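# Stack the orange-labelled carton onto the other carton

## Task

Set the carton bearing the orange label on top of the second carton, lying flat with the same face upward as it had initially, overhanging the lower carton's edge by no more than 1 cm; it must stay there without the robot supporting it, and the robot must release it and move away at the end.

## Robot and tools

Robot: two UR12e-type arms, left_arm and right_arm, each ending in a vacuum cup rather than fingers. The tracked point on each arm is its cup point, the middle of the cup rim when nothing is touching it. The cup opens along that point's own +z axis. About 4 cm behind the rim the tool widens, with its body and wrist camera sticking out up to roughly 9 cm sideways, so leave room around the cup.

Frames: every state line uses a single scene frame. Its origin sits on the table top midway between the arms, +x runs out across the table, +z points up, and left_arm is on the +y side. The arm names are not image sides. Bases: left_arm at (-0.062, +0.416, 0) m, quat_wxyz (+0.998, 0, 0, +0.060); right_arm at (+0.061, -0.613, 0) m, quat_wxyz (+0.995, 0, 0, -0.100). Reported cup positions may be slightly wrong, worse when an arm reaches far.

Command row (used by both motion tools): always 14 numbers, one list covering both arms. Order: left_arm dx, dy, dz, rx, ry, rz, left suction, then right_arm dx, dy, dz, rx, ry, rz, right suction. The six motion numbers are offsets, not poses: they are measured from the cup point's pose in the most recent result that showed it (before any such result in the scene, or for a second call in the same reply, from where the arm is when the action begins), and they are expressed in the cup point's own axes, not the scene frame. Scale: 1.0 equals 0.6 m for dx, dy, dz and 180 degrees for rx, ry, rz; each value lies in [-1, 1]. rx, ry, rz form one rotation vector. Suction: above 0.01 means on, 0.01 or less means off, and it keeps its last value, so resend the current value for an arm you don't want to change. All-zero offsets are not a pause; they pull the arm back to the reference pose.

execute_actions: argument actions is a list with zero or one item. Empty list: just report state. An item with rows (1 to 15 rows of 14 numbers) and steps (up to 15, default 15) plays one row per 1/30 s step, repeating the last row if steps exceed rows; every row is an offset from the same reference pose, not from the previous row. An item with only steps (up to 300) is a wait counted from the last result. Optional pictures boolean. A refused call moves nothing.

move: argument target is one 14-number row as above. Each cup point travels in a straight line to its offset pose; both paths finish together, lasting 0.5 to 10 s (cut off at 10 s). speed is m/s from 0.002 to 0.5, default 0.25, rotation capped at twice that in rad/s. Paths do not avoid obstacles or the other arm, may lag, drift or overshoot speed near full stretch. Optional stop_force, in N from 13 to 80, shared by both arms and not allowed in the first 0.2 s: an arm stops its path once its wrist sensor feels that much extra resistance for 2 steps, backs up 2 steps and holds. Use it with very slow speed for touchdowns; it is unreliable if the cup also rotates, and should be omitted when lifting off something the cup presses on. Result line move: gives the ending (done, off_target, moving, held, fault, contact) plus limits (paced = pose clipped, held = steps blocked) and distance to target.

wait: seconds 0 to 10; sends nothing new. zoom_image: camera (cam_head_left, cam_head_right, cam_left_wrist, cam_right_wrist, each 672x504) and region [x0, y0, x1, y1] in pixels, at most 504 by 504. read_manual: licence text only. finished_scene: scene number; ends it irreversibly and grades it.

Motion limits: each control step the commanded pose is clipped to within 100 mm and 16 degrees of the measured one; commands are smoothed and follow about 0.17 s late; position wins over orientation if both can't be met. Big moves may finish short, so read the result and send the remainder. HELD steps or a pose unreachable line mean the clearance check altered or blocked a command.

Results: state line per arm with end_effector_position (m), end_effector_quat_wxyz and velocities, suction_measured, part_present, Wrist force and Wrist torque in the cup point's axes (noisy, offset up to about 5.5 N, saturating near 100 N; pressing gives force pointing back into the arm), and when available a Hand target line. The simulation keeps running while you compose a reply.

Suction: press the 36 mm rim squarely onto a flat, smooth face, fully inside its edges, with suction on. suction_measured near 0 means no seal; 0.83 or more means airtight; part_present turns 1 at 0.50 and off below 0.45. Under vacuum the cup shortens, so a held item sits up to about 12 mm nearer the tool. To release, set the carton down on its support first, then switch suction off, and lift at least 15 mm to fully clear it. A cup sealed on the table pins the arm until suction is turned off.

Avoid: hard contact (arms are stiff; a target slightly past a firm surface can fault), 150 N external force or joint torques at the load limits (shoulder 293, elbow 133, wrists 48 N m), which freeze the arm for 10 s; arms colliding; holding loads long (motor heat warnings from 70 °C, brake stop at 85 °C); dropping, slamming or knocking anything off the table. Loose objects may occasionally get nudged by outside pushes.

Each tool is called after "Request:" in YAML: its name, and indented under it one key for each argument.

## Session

Request:
execute_actions:
  actions: []

Request:
zoom_image:
  camera: "cam_head_left"
  region: [250, 100, 600, 330]

Scene clock: 0.00 s of 5500.00 s.
left_arm: end_effector_position=(+0.5636, +0.4909, +0.2008) suction_measured=0.00 part_present=0 end_effector_quat_wxyz=(+0.001, -0.316, +0.949, -0.001) end_effector_velocity=(+0.000, -0.000, +0.000) end_effector_angular_velocity=(-0.000, +0.000, -0.000) | right_arm: end_effector_position=(+0.6770, -0.7386, +0.1985) suction_measured=0.00 part_present=0 end_effector_quat_wxyz=(-0.000, +0.354, +0.935, -0.000) end_effector_velocity=(-0.000, +0.000, -0.000) end_effector_angular_velocity=(+0.000, +0.001, +0.000)
Joint positions: left_arm=[-0.28  -1.558  2.142 -2.158 -1.571  2.337] | right_arm=[-0.281 -1.556  2.145 -2.159 -1.571 -2.899]
Joint velocities: left_arm=[-0.    -0.    -0.     0.001 -0.     0.   ] | right_arm=[-0.    -0.     0.     0.001  0.    -0.   ]
Wrist force (N, on the end effector, along its own x y z axes, offset not removed): no reading
Wrist torque (N m, same axes, about the end effector's origin, offset not removed): no reading
Hand target (left_arm): +0.564, +0.491, +0.201; +0.001, -0.316, +0.949, -0.001
Hand target (right_arm): +0.677, -0.739, +0.198; -0.000, +0.354, +0.935, -0.000

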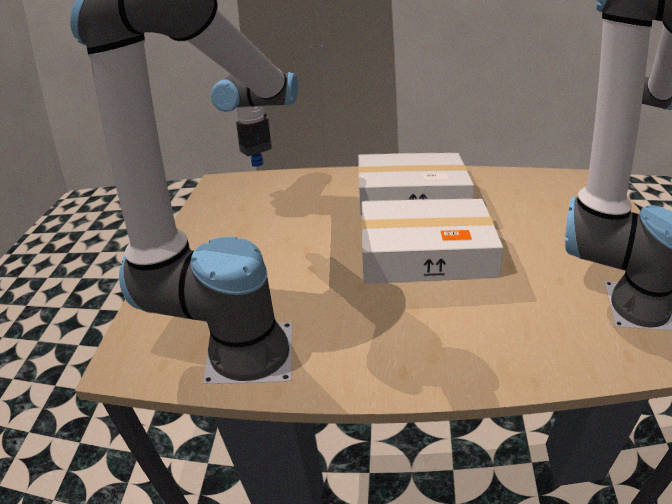

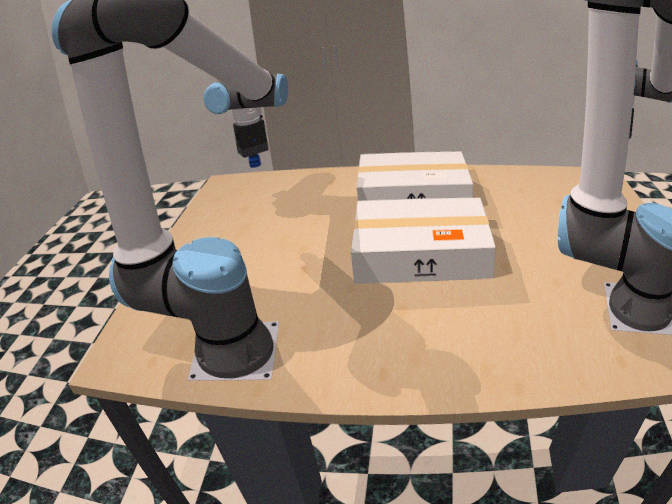

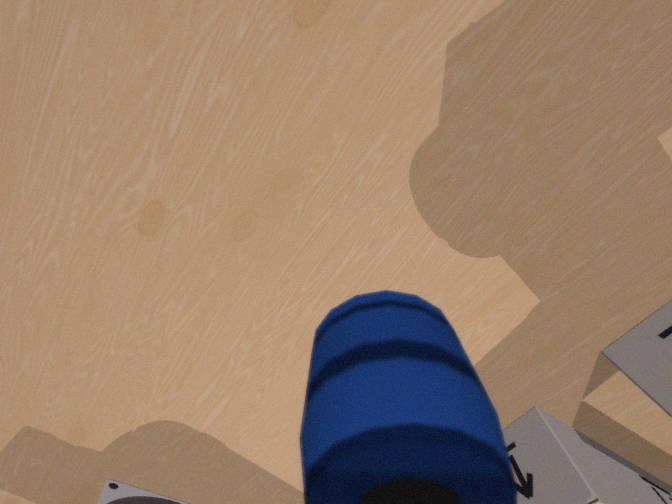

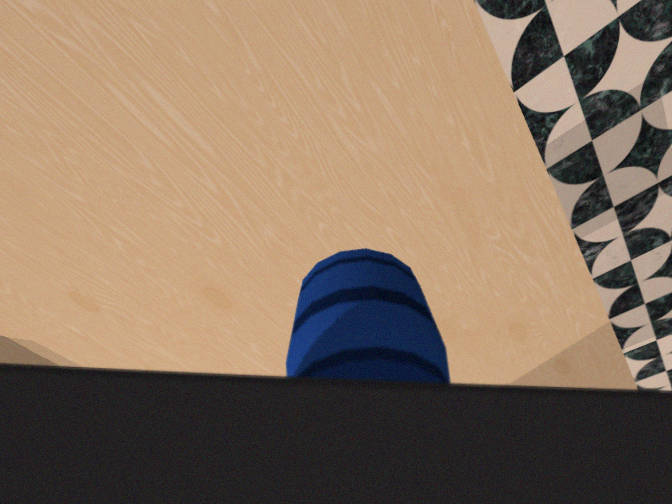

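Region (250, 100, 600, 330) of cam_head_left's 672x504 image, scaled by 1.440, with more detail than that image has; it fills the top 331 rows of this view, and the rest is white.

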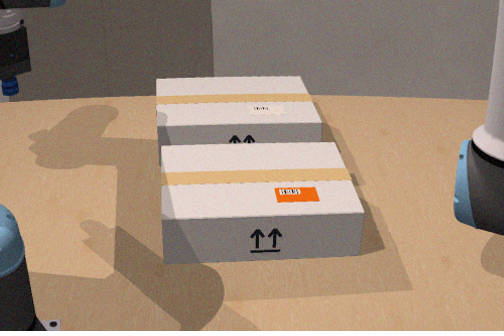

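Request:
move:
  target: [0.2383,-0.906,-0.415,0,0,0.2046,0, 0,0,0,0,0,0,0]
  speed: 0.45

Request:
zoom_image:
  camera: "cam_left_wrist"
  region: [130, 60, 330, 320]

Request:
zoom_image:
  camera: "cam_left_wrist"
  region: [360, 60, 560, 320]

Scene clock: 16.57 s of 5500.00 s.
left_arm: end_effector_position=(+0.7741, -0.0295, +0.4505) suction_measured=0.00 part_present=0 end_effector_quat_wxyz=(+0.001, -0.000, +1.000, -0.001) end_effector_velocity=(+0.001, -0.002, +0.001) end_effector_angular_velocity=(-0.000, -0.001, -0.001) | right_arm: end_effector_position=(+0.6770, -0.7386, +0.1985) suction_measured=0.00 part_present=0 end_effector_quat_wxyz=(-0.000, +0.354, +0.935, -0.000) end_effector_velocity=(-0.001, -0.000, -0.000) end_effector_angular_velocity=(-0.002, +0.002, -0.000)
Joint positions: left_arm=[-0.794 -1.17   1.199 -1.603 -1.571  2.466] | right_arm=[-0.281 -1.556  2.145 -2.159 -1.571 -2.899]
Joint velocities: left_arm=[-0.001  0.003 -0.005  0.002  0.001  0.001] | right_arm=[ 0.     0.     0.     0.    -0.002  0.   ]
Wrist force (N, on the end effector, along its own x y z axes, offset not removed): left_arm=[0.4 1.9 2.0] | right_arm=[-1.3 1.5 0.1]
Wrist torque (N m, same axes, about the end effector's origin, offset not removed): left_arm=[0.34 0.12 -0.17] | right_arm=[0.32 0.32 0.13]
Hand target (left_arm): +0.774, -0.030, +0.450; +0.001, -0.000, +1.000, -0.001
Hand target (right_arm): +0.677, -0.739, +0.198; -0.000, +0.354, +0.935, -0.000
Off the commanded pose (left_arm): 0.001 m, 0 deg.
Off the commanded pose (right_arm): 0.000 m, 0 deg.
After step 90, 11.50 s passed at rest.
move: done

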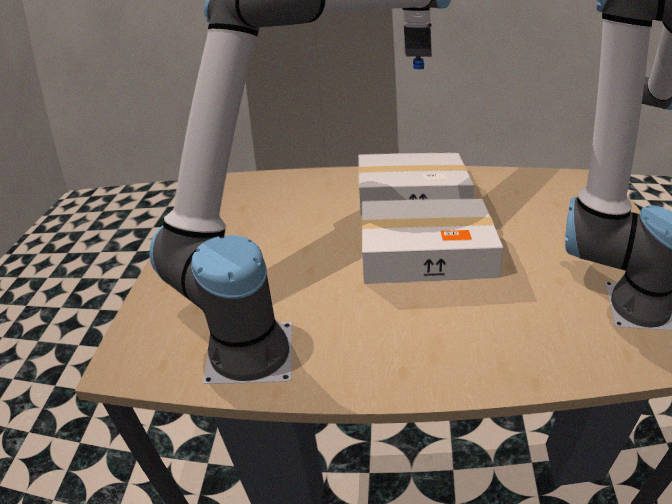

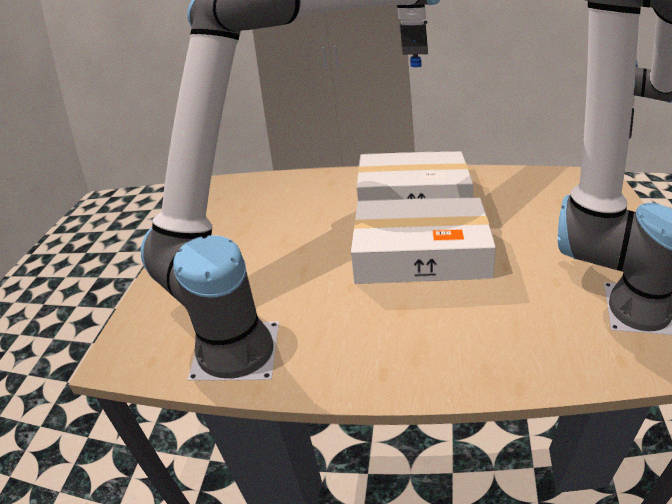

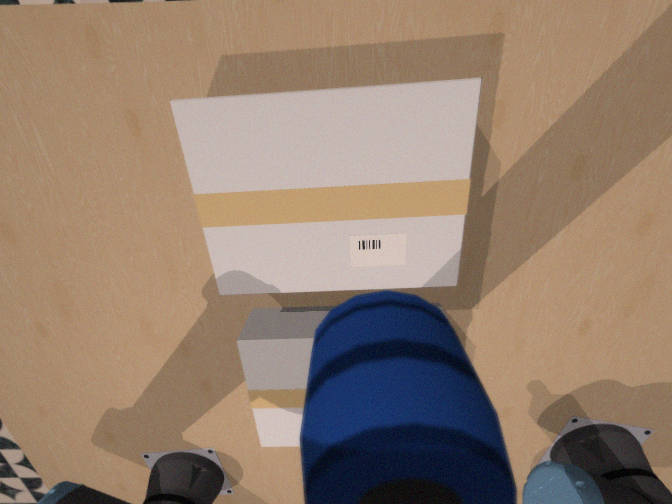

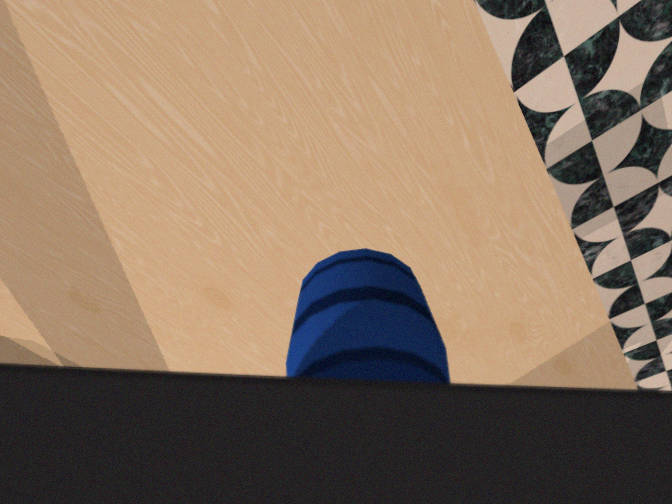

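Region (130, 60, 330, 320) of cam_left_wrist's 672x504 image, scaled by 1.938, with more detail than that image has; it fills the left 388 columns of this view, and the rest is white.

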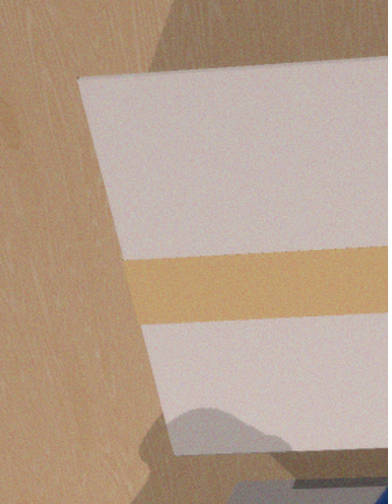

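Region (360, 60, 560, 320) of cam_left_wrist's 672x504 image, scaled by 1.938, with more detail than that image has; it fills the left 388 columns of this view, and the rest is white.

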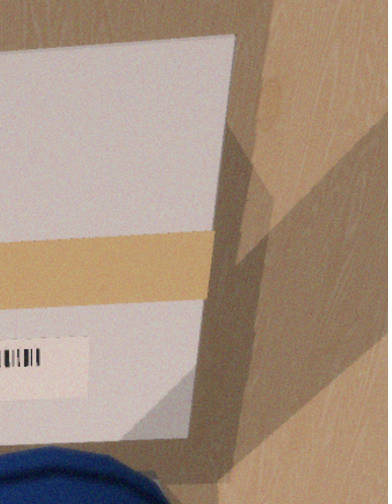

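Request:
zoom_image:
  camera: "cam_left_wrist"
  region: [220, 290, 340, 460]

Region (220, 290, 340, 460) of cam_left_wrist's 672x504 image, scaled by 2.965, with more detail than that image has; it fills the left 356 columns of this view, and the rest is white.

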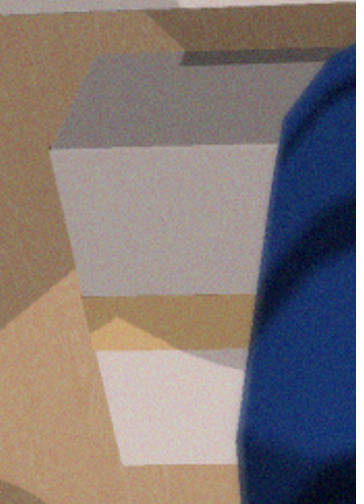

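Request:
move:
  target: [0.603,-0.043,0,0,0,0,0, 0,0,0,0,0,0,0]
  speed: 0.45

Request:
zoom_image:
  camera: "cam_left_wrist"
  region: [130, 60, 330, 320]

Request:
zoom_image:
  camera: "cam_left_wrist"
  region: [360, 60, 560, 320]

Scene clock: 73.77 s of 5500.00 s.
left_arm: end_effector_position=(+0.4125, -0.0555, +0.4499) suction_measured=0.00 part_present=0 end_effector_quat_wxyz=(+0.000, -0.000, +1.000, -0.001) end_effector_velocity=(-0.001, -0.000, +0.001) end_effector_angular_velocity=(-0.001, -0.001, +0.001) | right_arm: end_effector_position=(+0.6770, -0.7386, +0.1985) suction_measured=0.00 part_present=0 end_effector_quat_wxyz=(-0.000, +0.354, +0.935, -0.000) end_effector_velocity=(+0.000, -0.000, +0.000) end_effector_angular_velocity=(-0.000, -0.001, +0.000)
Joint positions: left_arm=[-1.165 -1.64   1.754 -1.687 -1.571  2.095] | right_arm=[-0.281 -1.556  2.145 -2.159 -1.571 -2.899]
Joint velocities: left_arm=[-0.002 -0.002  0.001 -0.001  0.001 -0.003] | right_arm=[ 0.     0.    -0.001 -0.     0.    -0.   ]
Wrist force (N, on the end effector, along its own x y z axes, offset not removed): left_arm=[-0.7 1.0 0.2] | right_arm=[-2.0 2.7 -0.1]
Wrist torque (N m, same axes, about the end effector's origin, offset not removed): left_arm=[0.16 0.26 -0.26] | right_arm=[0.41 0.45 0.26]
Hand target (left_arm): +0.412, -0.055, +0.450; +0.000, -0.000, +1.000, -0.001
Hand target (right_arm): +0.677, -0.739, +0.198; -0.000, +0.354, +0.935, -0.000
Off the commanded pose (left_arm): 0.000 m, 0 deg.
Off the commanded pose (right_arm): 0.000 m, 0 deg.
After step 90, 52.70 s passed at rest.
move: done

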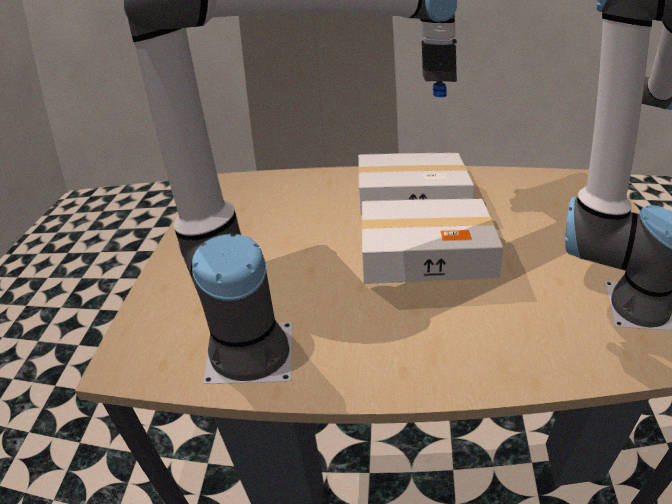

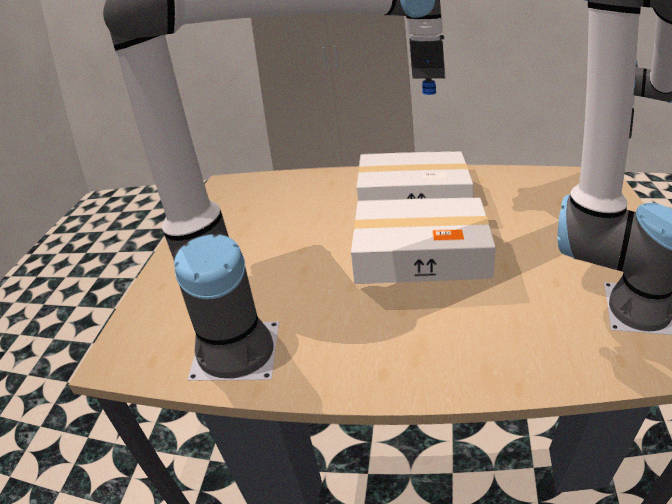

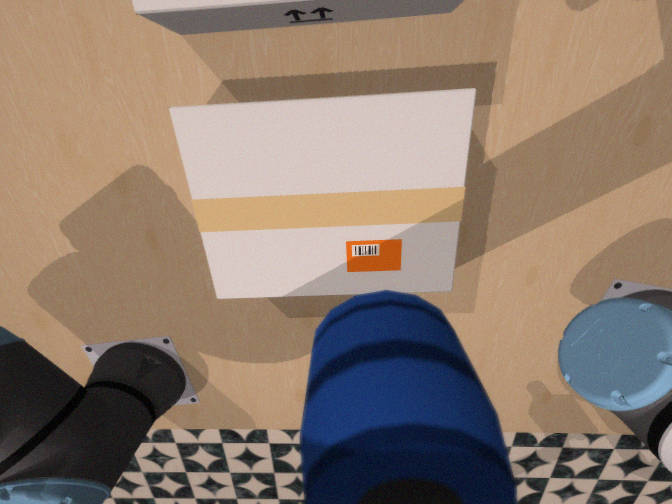

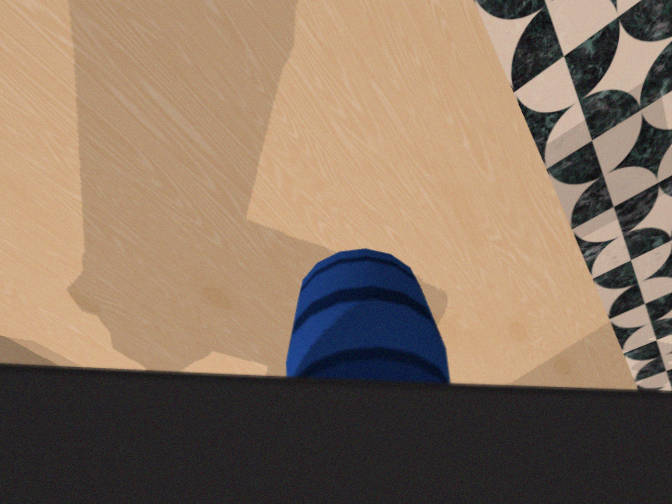

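Region (130, 60, 330, 320) of cam_left_wrist's 672x504 image, scaled by 1.938, with more detail than that image has; it fills the left 388 columns of this view, and the rest is white.

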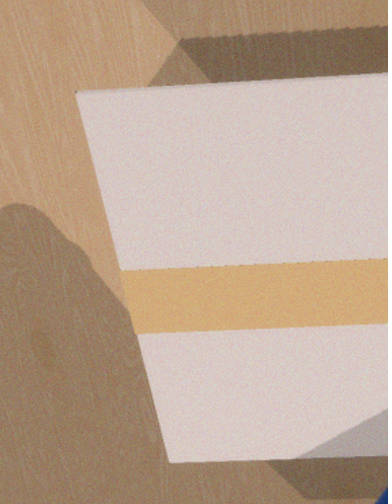

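Region (360, 60, 560, 320) of cam_left_wrist's 672x504 image, scaled by 1.938, with more detail than that image has; it fills the left 388 columns of this view, and the rest is white.

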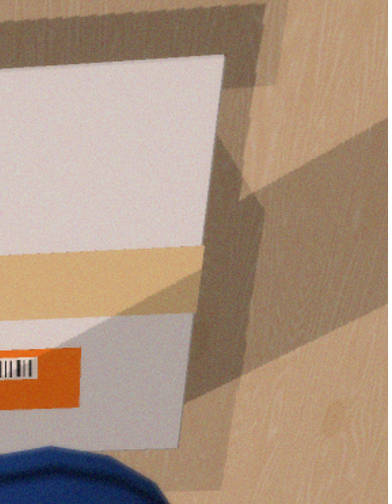

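Request:
move:
  target: [0.0975,0.0483,0.553,0,0,0,0, 0,0,0,0,0,0,0]
  speed: 0.35

Scene clock: 109.47 s of 5500.00 s.
left_arm: end_effector_position=(+0.3545, -0.0274, +0.1179) suction_measured=0.00 part_present=0 end_effector_quat_wxyz=(+0.000, -0.000, +1.000, -0.001) end_effector_velocity=(-0.000, -0.000, -0.002) end_effector_angular_velocity=(-0.000, +0.001, -0.000) | right_arm: end_effector_position=(+0.6770, -0.7386, +0.1985) suction_measured=0.00 part_present=0 end_effector_quat_wxyz=(-0.000, +0.354, +0.935, -0.000) end_effector_velocity=(-0.000, -0.000, -0.000) end_effector_angular_velocity=(-0.001, +0.001, -0.000)
Joint positions: left_arm=[-1.227 -1.489  2.254 -2.339 -1.571  2.033] | right_arm=[-0.281 -1.556  2.145 -2.159 -1.571 -2.899]
Joint velocities: left_arm=[-0.     0.002  0.001 -0.004 -0.001 -0.   ] | right_arm=[ 0.     0.     0.    -0.    -0.002  0.   ]
Wrist force (N, on the end effector, along its own x y z axes, offset not removed): left_arm=[0.6 2.1 -1.9] | right_arm=[-3.2 2.3 0.5]
Wrist torque (N m, same axes, about the end effector's origin, offset not removed): left_arm=[0.28 0.07 -0.08] | right_arm=[0.41 0.67 0.15]
Hand target (left_arm): +0.354, -0.027, +0.118; +0.000, -0.000, +1.000, -0.001
Hand target (right_arm): +0.677, -0.739, +0.198; -0.000, +0.354, +0.935, -0.000
Off the commanded pose (left_arm): 0.000 m, 0 deg.
Off the commanded pose (right_arm): 0.000 m, 0 deg.
After step 90, 31.10 s passed at rest.
move: done

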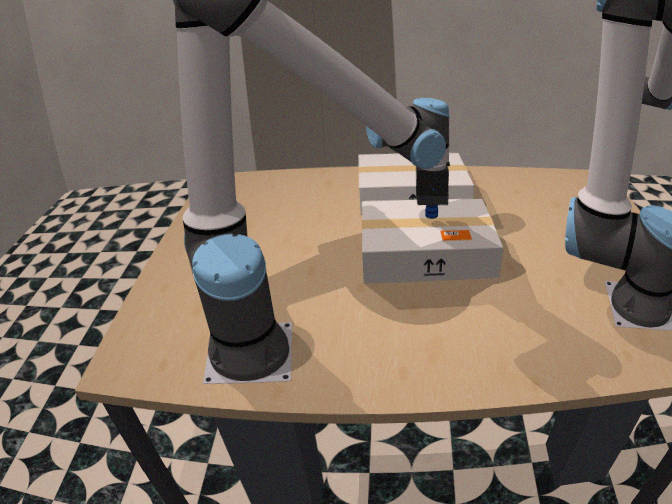

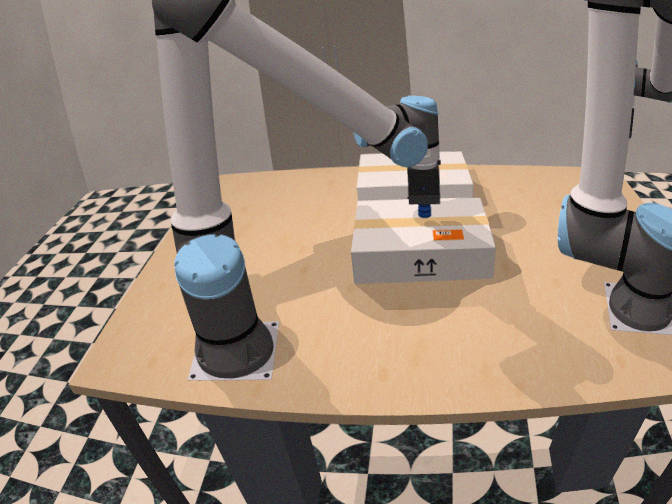

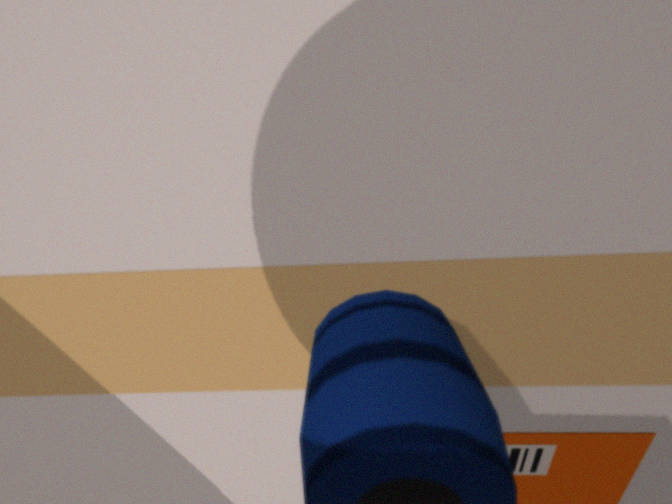

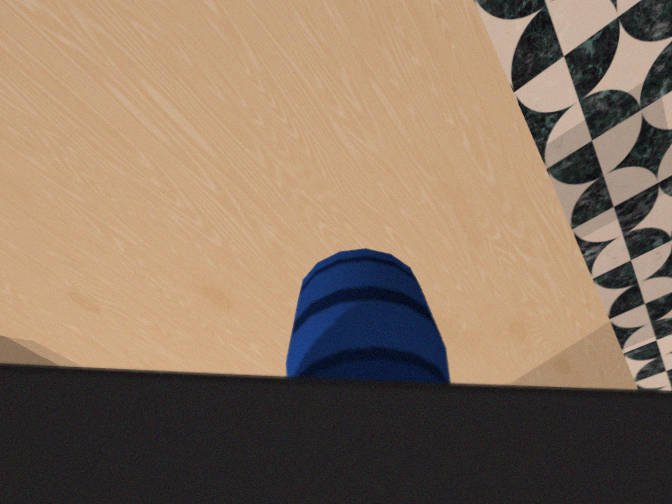

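Request:
move:
  target: [0.009,0,0.017,0,0,0,0, 0,0,0,0,0,0,0]
  speed: 0.1

Request:
move:
  target: [0,0,0.023,0,0,0,1, 0,0,0,0,0,0,0]
  speed: 0.025
  stop_force: 15

Scene clock: 123.80 s of 5500.00 s.
left_arm: end_effector_position=(+0.3492, -0.0274, +0.1078) suction_measured=0.00 part_present=0 end_effector_quat_wxyz=(+0.000, -0.000, +1.000, -0.001) end_effector_velocity=(-0.001, +0.000, -0.001) end_effector_angular_velocity=(+0.000, -0.000, +0.000) | right_arm: end_effector_position=(+0.6770, -0.7386, +0.1985) suction_measured=0.00 part_present=0 end_effector_quat_wxyz=(-0.000, +0.354, +0.935, -0.000) end_effector_velocity=(+0.000, -0.000, +0.000) end_effector_angular_velocity=(-0.000, -0.001, +0.000)
Joint positions: left_arm=[-1.235 -1.479  2.269 -2.363 -1.571  2.025] | right_arm=[-0.281 -1.556  2.145 -2.159 -1.571 -2.899]
Joint velocities: left_arm=[-0.001  0.001  0.002 -0.003  0.    -0.001] | right_arm=[-0.    -0.    -0.    -0.001  0.    -0.   ]
Wrist force (N, on the end effector, along its own x y z axes, offset not removed): left_arm=[1.9 0.0 -0.2] | right_arm=[-3.1 1.3 -0.4]
Wrist torque (N m, same axes, about the end effector's origin, offset not removed): left_arm=[-0.06 0.03 -0.26] | right_arm=[0.19 0.62 0.17]
Hand target (left_arm): +0.349, -0.027, +0.108; +0.000, -0.000, +1.000, -0.001
Hand target (right_arm): +0.677, -0.739, +0.198; -0.000, +0.354, +0.935, -0.000
Off the commanded pose (left_arm): 0.000 m, 0 deg.
Off the commanded pose (right_arm): 0.000 m, 0 deg.
After step 90, 10.60 s passed at rest.
move: done

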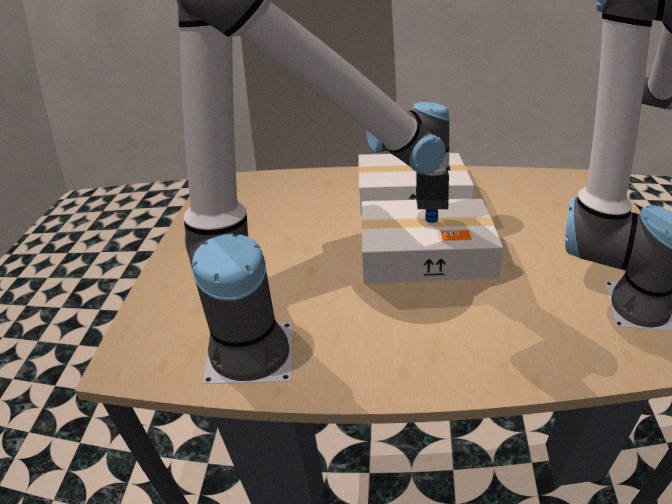

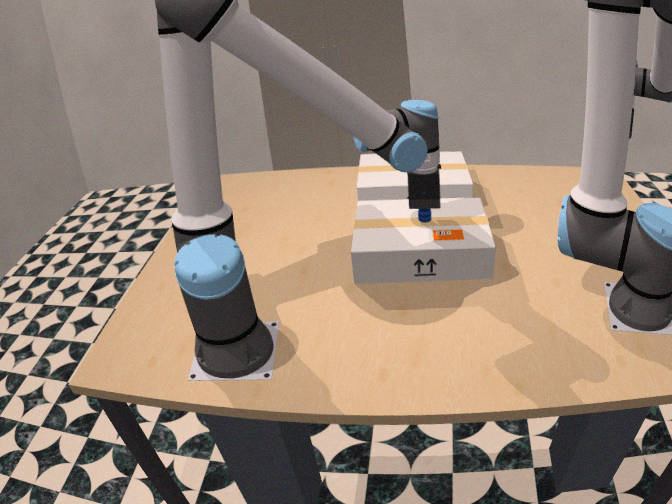

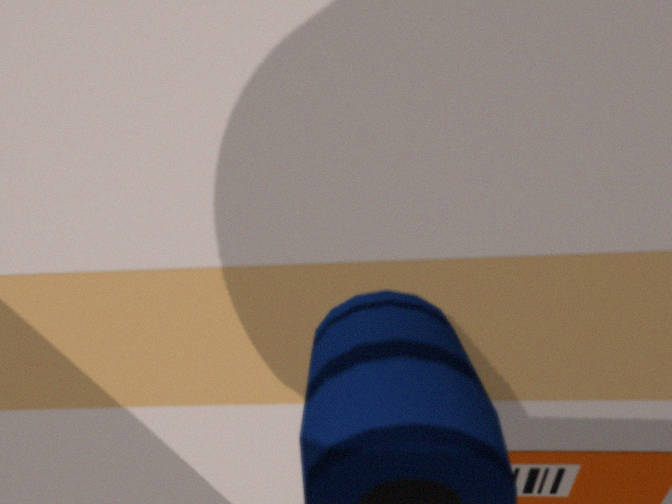

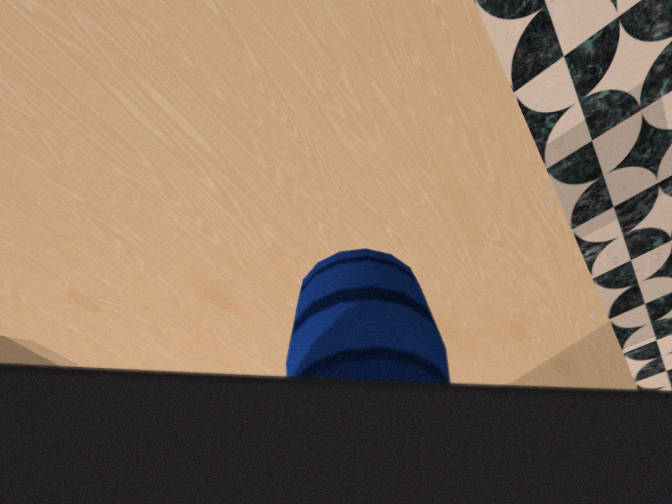

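Scene clock: 124.63 s of 5500.00 s.
left_arm: end_effector_position=(+0.3492, -0.0275, +0.0941) suction_measured=0.84 part_present=1 end_effector_quat_wxyz=(+0.000, -0.000, +1.000, -0.001) end_effector_velocity=(+0.000, -0.000, -0.001) end_effector_angular_velocity=(-0.001, -0.000, +0.000) | right_arm: end_effector_position=(+0.6770, -0.7386, +0.1985) suction_measured=0.00 part_present=0 end_effector_quat_wxyz=(-0.000, +0.354, +0.935, -0.000) end_effector_velocity=(+0.000, -0.000, +0.000) end_effector_angular_velocity=(-0.000, -0.000, -0.000)
Joint positions: left_arm=[-1.235 -1.458  2.279 -2.394 -1.571  2.025] | right_arm=[-0.281 -1.556  2.145 -2.159 -1.571 -2.899]
Joint velocities: left_arm=[ 0.     0.002  0.001 -0.004 -0.    -0.   ] | right_arm=[-0.  0. -0. -0. -0.  0.]
Wrist force (N, on the end effector, along its own x y z axes, offset not removed): left_arm=[-1.3 3.2 25.1] | right_arm=[-2.8 1.8 1.6]
Wrist torque (N m, same axes, about the end effector's origin, offset not removed): left_arm=[0.60 0.38 -0.19] | right_arm=[0.24 0.56 0.19]
Hand target (left_arm): +0.349, -0.027, +0.094; +0.000, -0.000, +1.000, -0.001
Hand target (right_arm): +0.677, -0.739, +0.198; -0.000, +0.354, +0.935, -0.000
Off the commanded pose (left_arm): 0.000 m, 0 deg.
Off the commanded pose (right_arm): 0.000 m, 0 deg.
move: done

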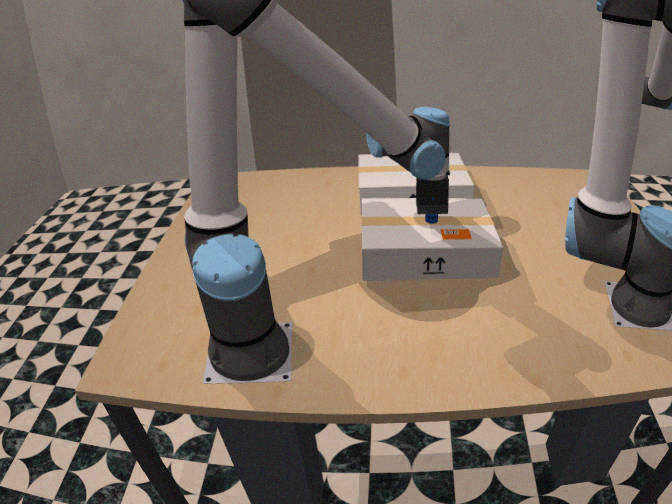

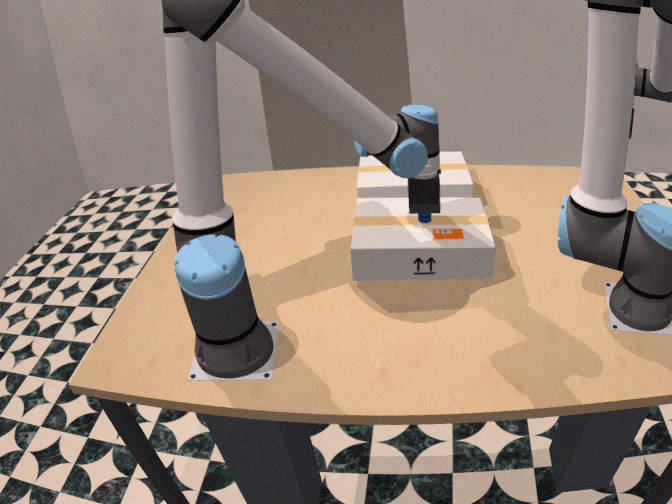

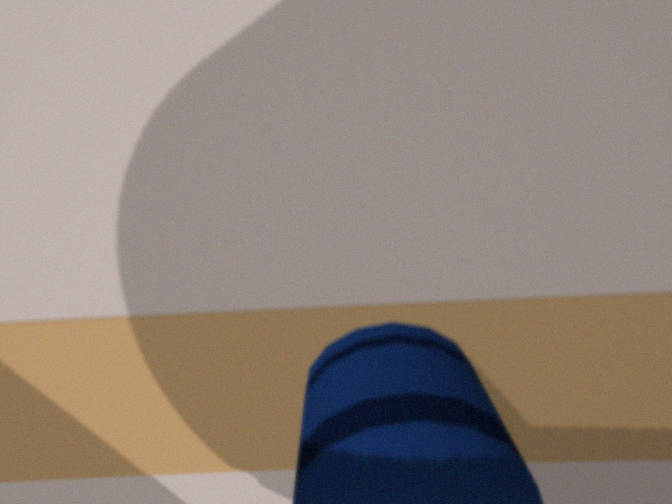

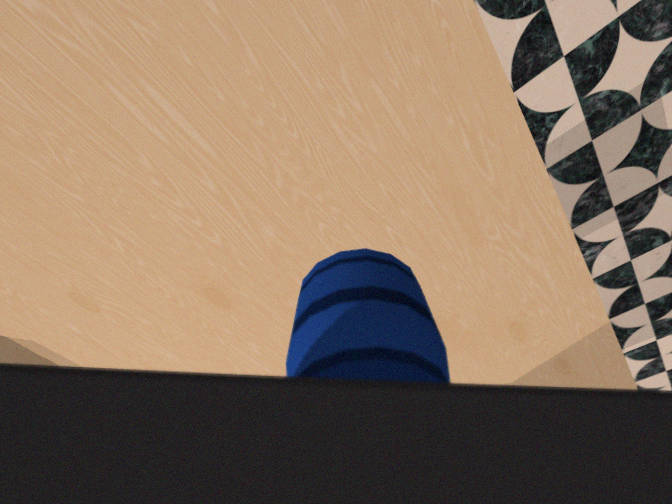

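Request:
execute_actions:
  actions:
    - {"steps": 3}

Request:
zoom_image:
  camera: "cam_head_left"
  region: [350, 170, 520, 300]

Scene clock: 130.33 s of 5500.00 s.
left_arm: end_effector_position=(+0.3492, -0.0275, +0.0940) suction_measured=0.89 part_present=1 end_effector_quat_wxyz=(+0.000, -0.000, +1.000, -0.001) end_effector_velocity=(+0.000, -0.000, -0.000) end_effector_angular_velocity=(+0.001, -0.001, -0.000) | right_arm: end_effector_position=(+0.6770, -0.7386, +0.1985) suction_measured=0.00 part_present=0 end_effector_quat_wxyz=(-0.000, +0.354, +0.935, -0.000) end_effector_velocity=(-0.000, +0.000, -0.000) end_effector_angular_velocity=(+0.000, +0.000, +0.000)
Joint positions: left_arm=[-1.235 -1.458  2.279 -2.394 -1.571  2.025] | right_arm=[-0.281 -1.556  2.145 -2.159 -1.571 -2.899]
Joint velocities: left_arm=[-0.001  0.    -0.    -0.     0.001 -0.   ] | right_arm=[ 0.  0. -0.  0. -0. -0.]
Wrist force (N, on the end effector, along its own x y z axes, offset not removed): left_arm=[-0.3 1.4 26.7] | right_arm=[-2.8 3.0 -0.5]
Wrist torque (N m, same axes, about the end effector's origin, offset not removed): left_arm=[0.35 0.23 -0.22] | right_arm=[0.48 0.57 0.17]
Hand target (left_arm): +0.349, -0.027, +0.094; +0.000, -0.000, +1.000, -0.001
Hand target (right_arm): +0.677, -0.739, +0.198; -0.000, +0.354, +0.935, -0.000
Off the commanded pose (left_arm): 0.000 m, 0 deg.
Off the commanded pose (right_arm): 0.000 m, 0 deg.
Steps of this call (steps 1 to 90: nothing new was sent; then 2.70 s passed at rest). Readings (end_effector_position | what the end effector reports):
1: left_arm (+0.3492, -0.0275, +0.0941) | right_arm (+0.6770, -0.7386, +0.1985) | left_arm suction_measured=0.85 part_present=1 | right_arm suction_measured=0.00 part_present=0
2: left_arm (+0.3492, -0.0275, +0.0941) | right_arm (+0.6770, -0.7386, +0.1985) | left_arm suction_measured=0.86 part_present=1 | right_arm suction_measured=0.00 part_present=0
4: left_arm (+0.3492, -0.0275, +0.0940) | right_arm (+0.6770, -0.7386, +0.1985) | left_arm suction_measured=0.88 part_present=1 | right_arm suction_measured=0.00 part_present=0
8: left_arm (+0.3492, -0.0275, +0.0940) | right_arm (+0.6770, -0.7386, +0.1985) | left_arm suction_measured=0.89 part_present=1 | right_arm suction_measured=0.00 part_present=0
90: the state above

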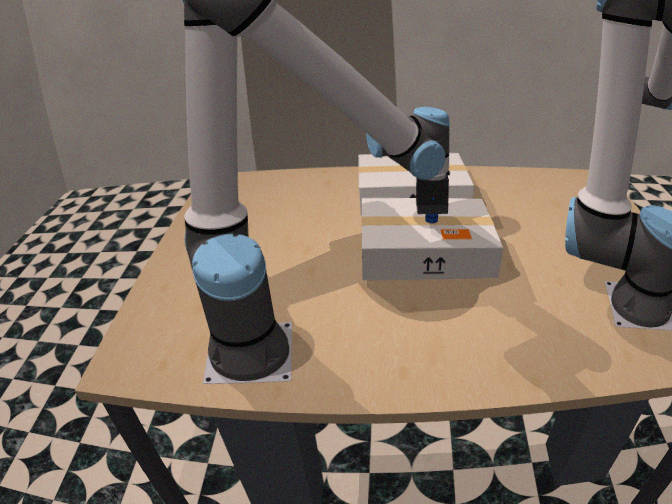

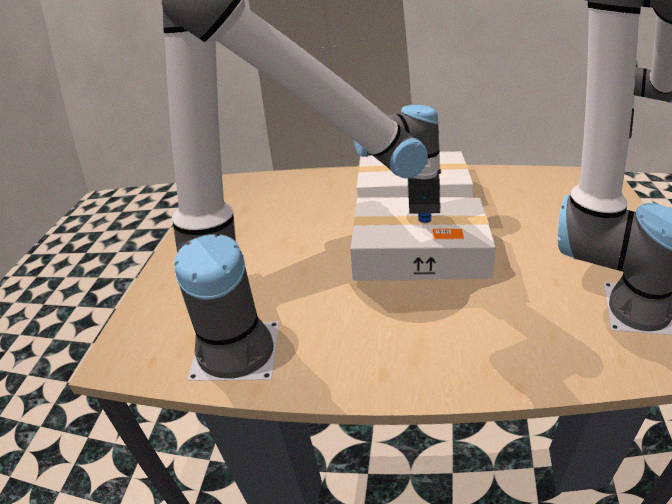

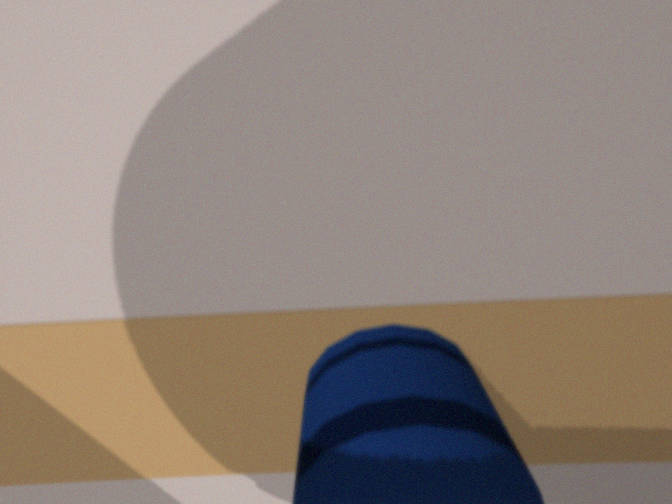

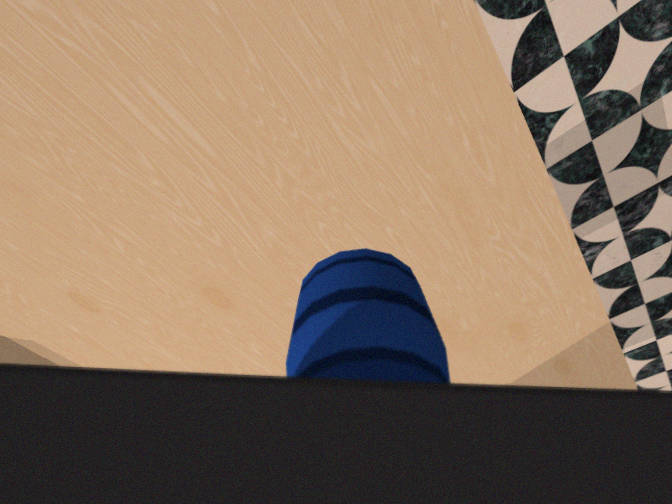

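Region (350, 170, 520, 300) of cam_head_left's 672x504 image, scaled by 2.965, with more detail than that image has; it fills the top 385 rows of this view, and the rest is white.

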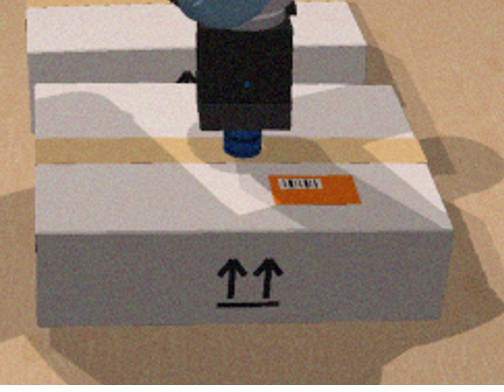

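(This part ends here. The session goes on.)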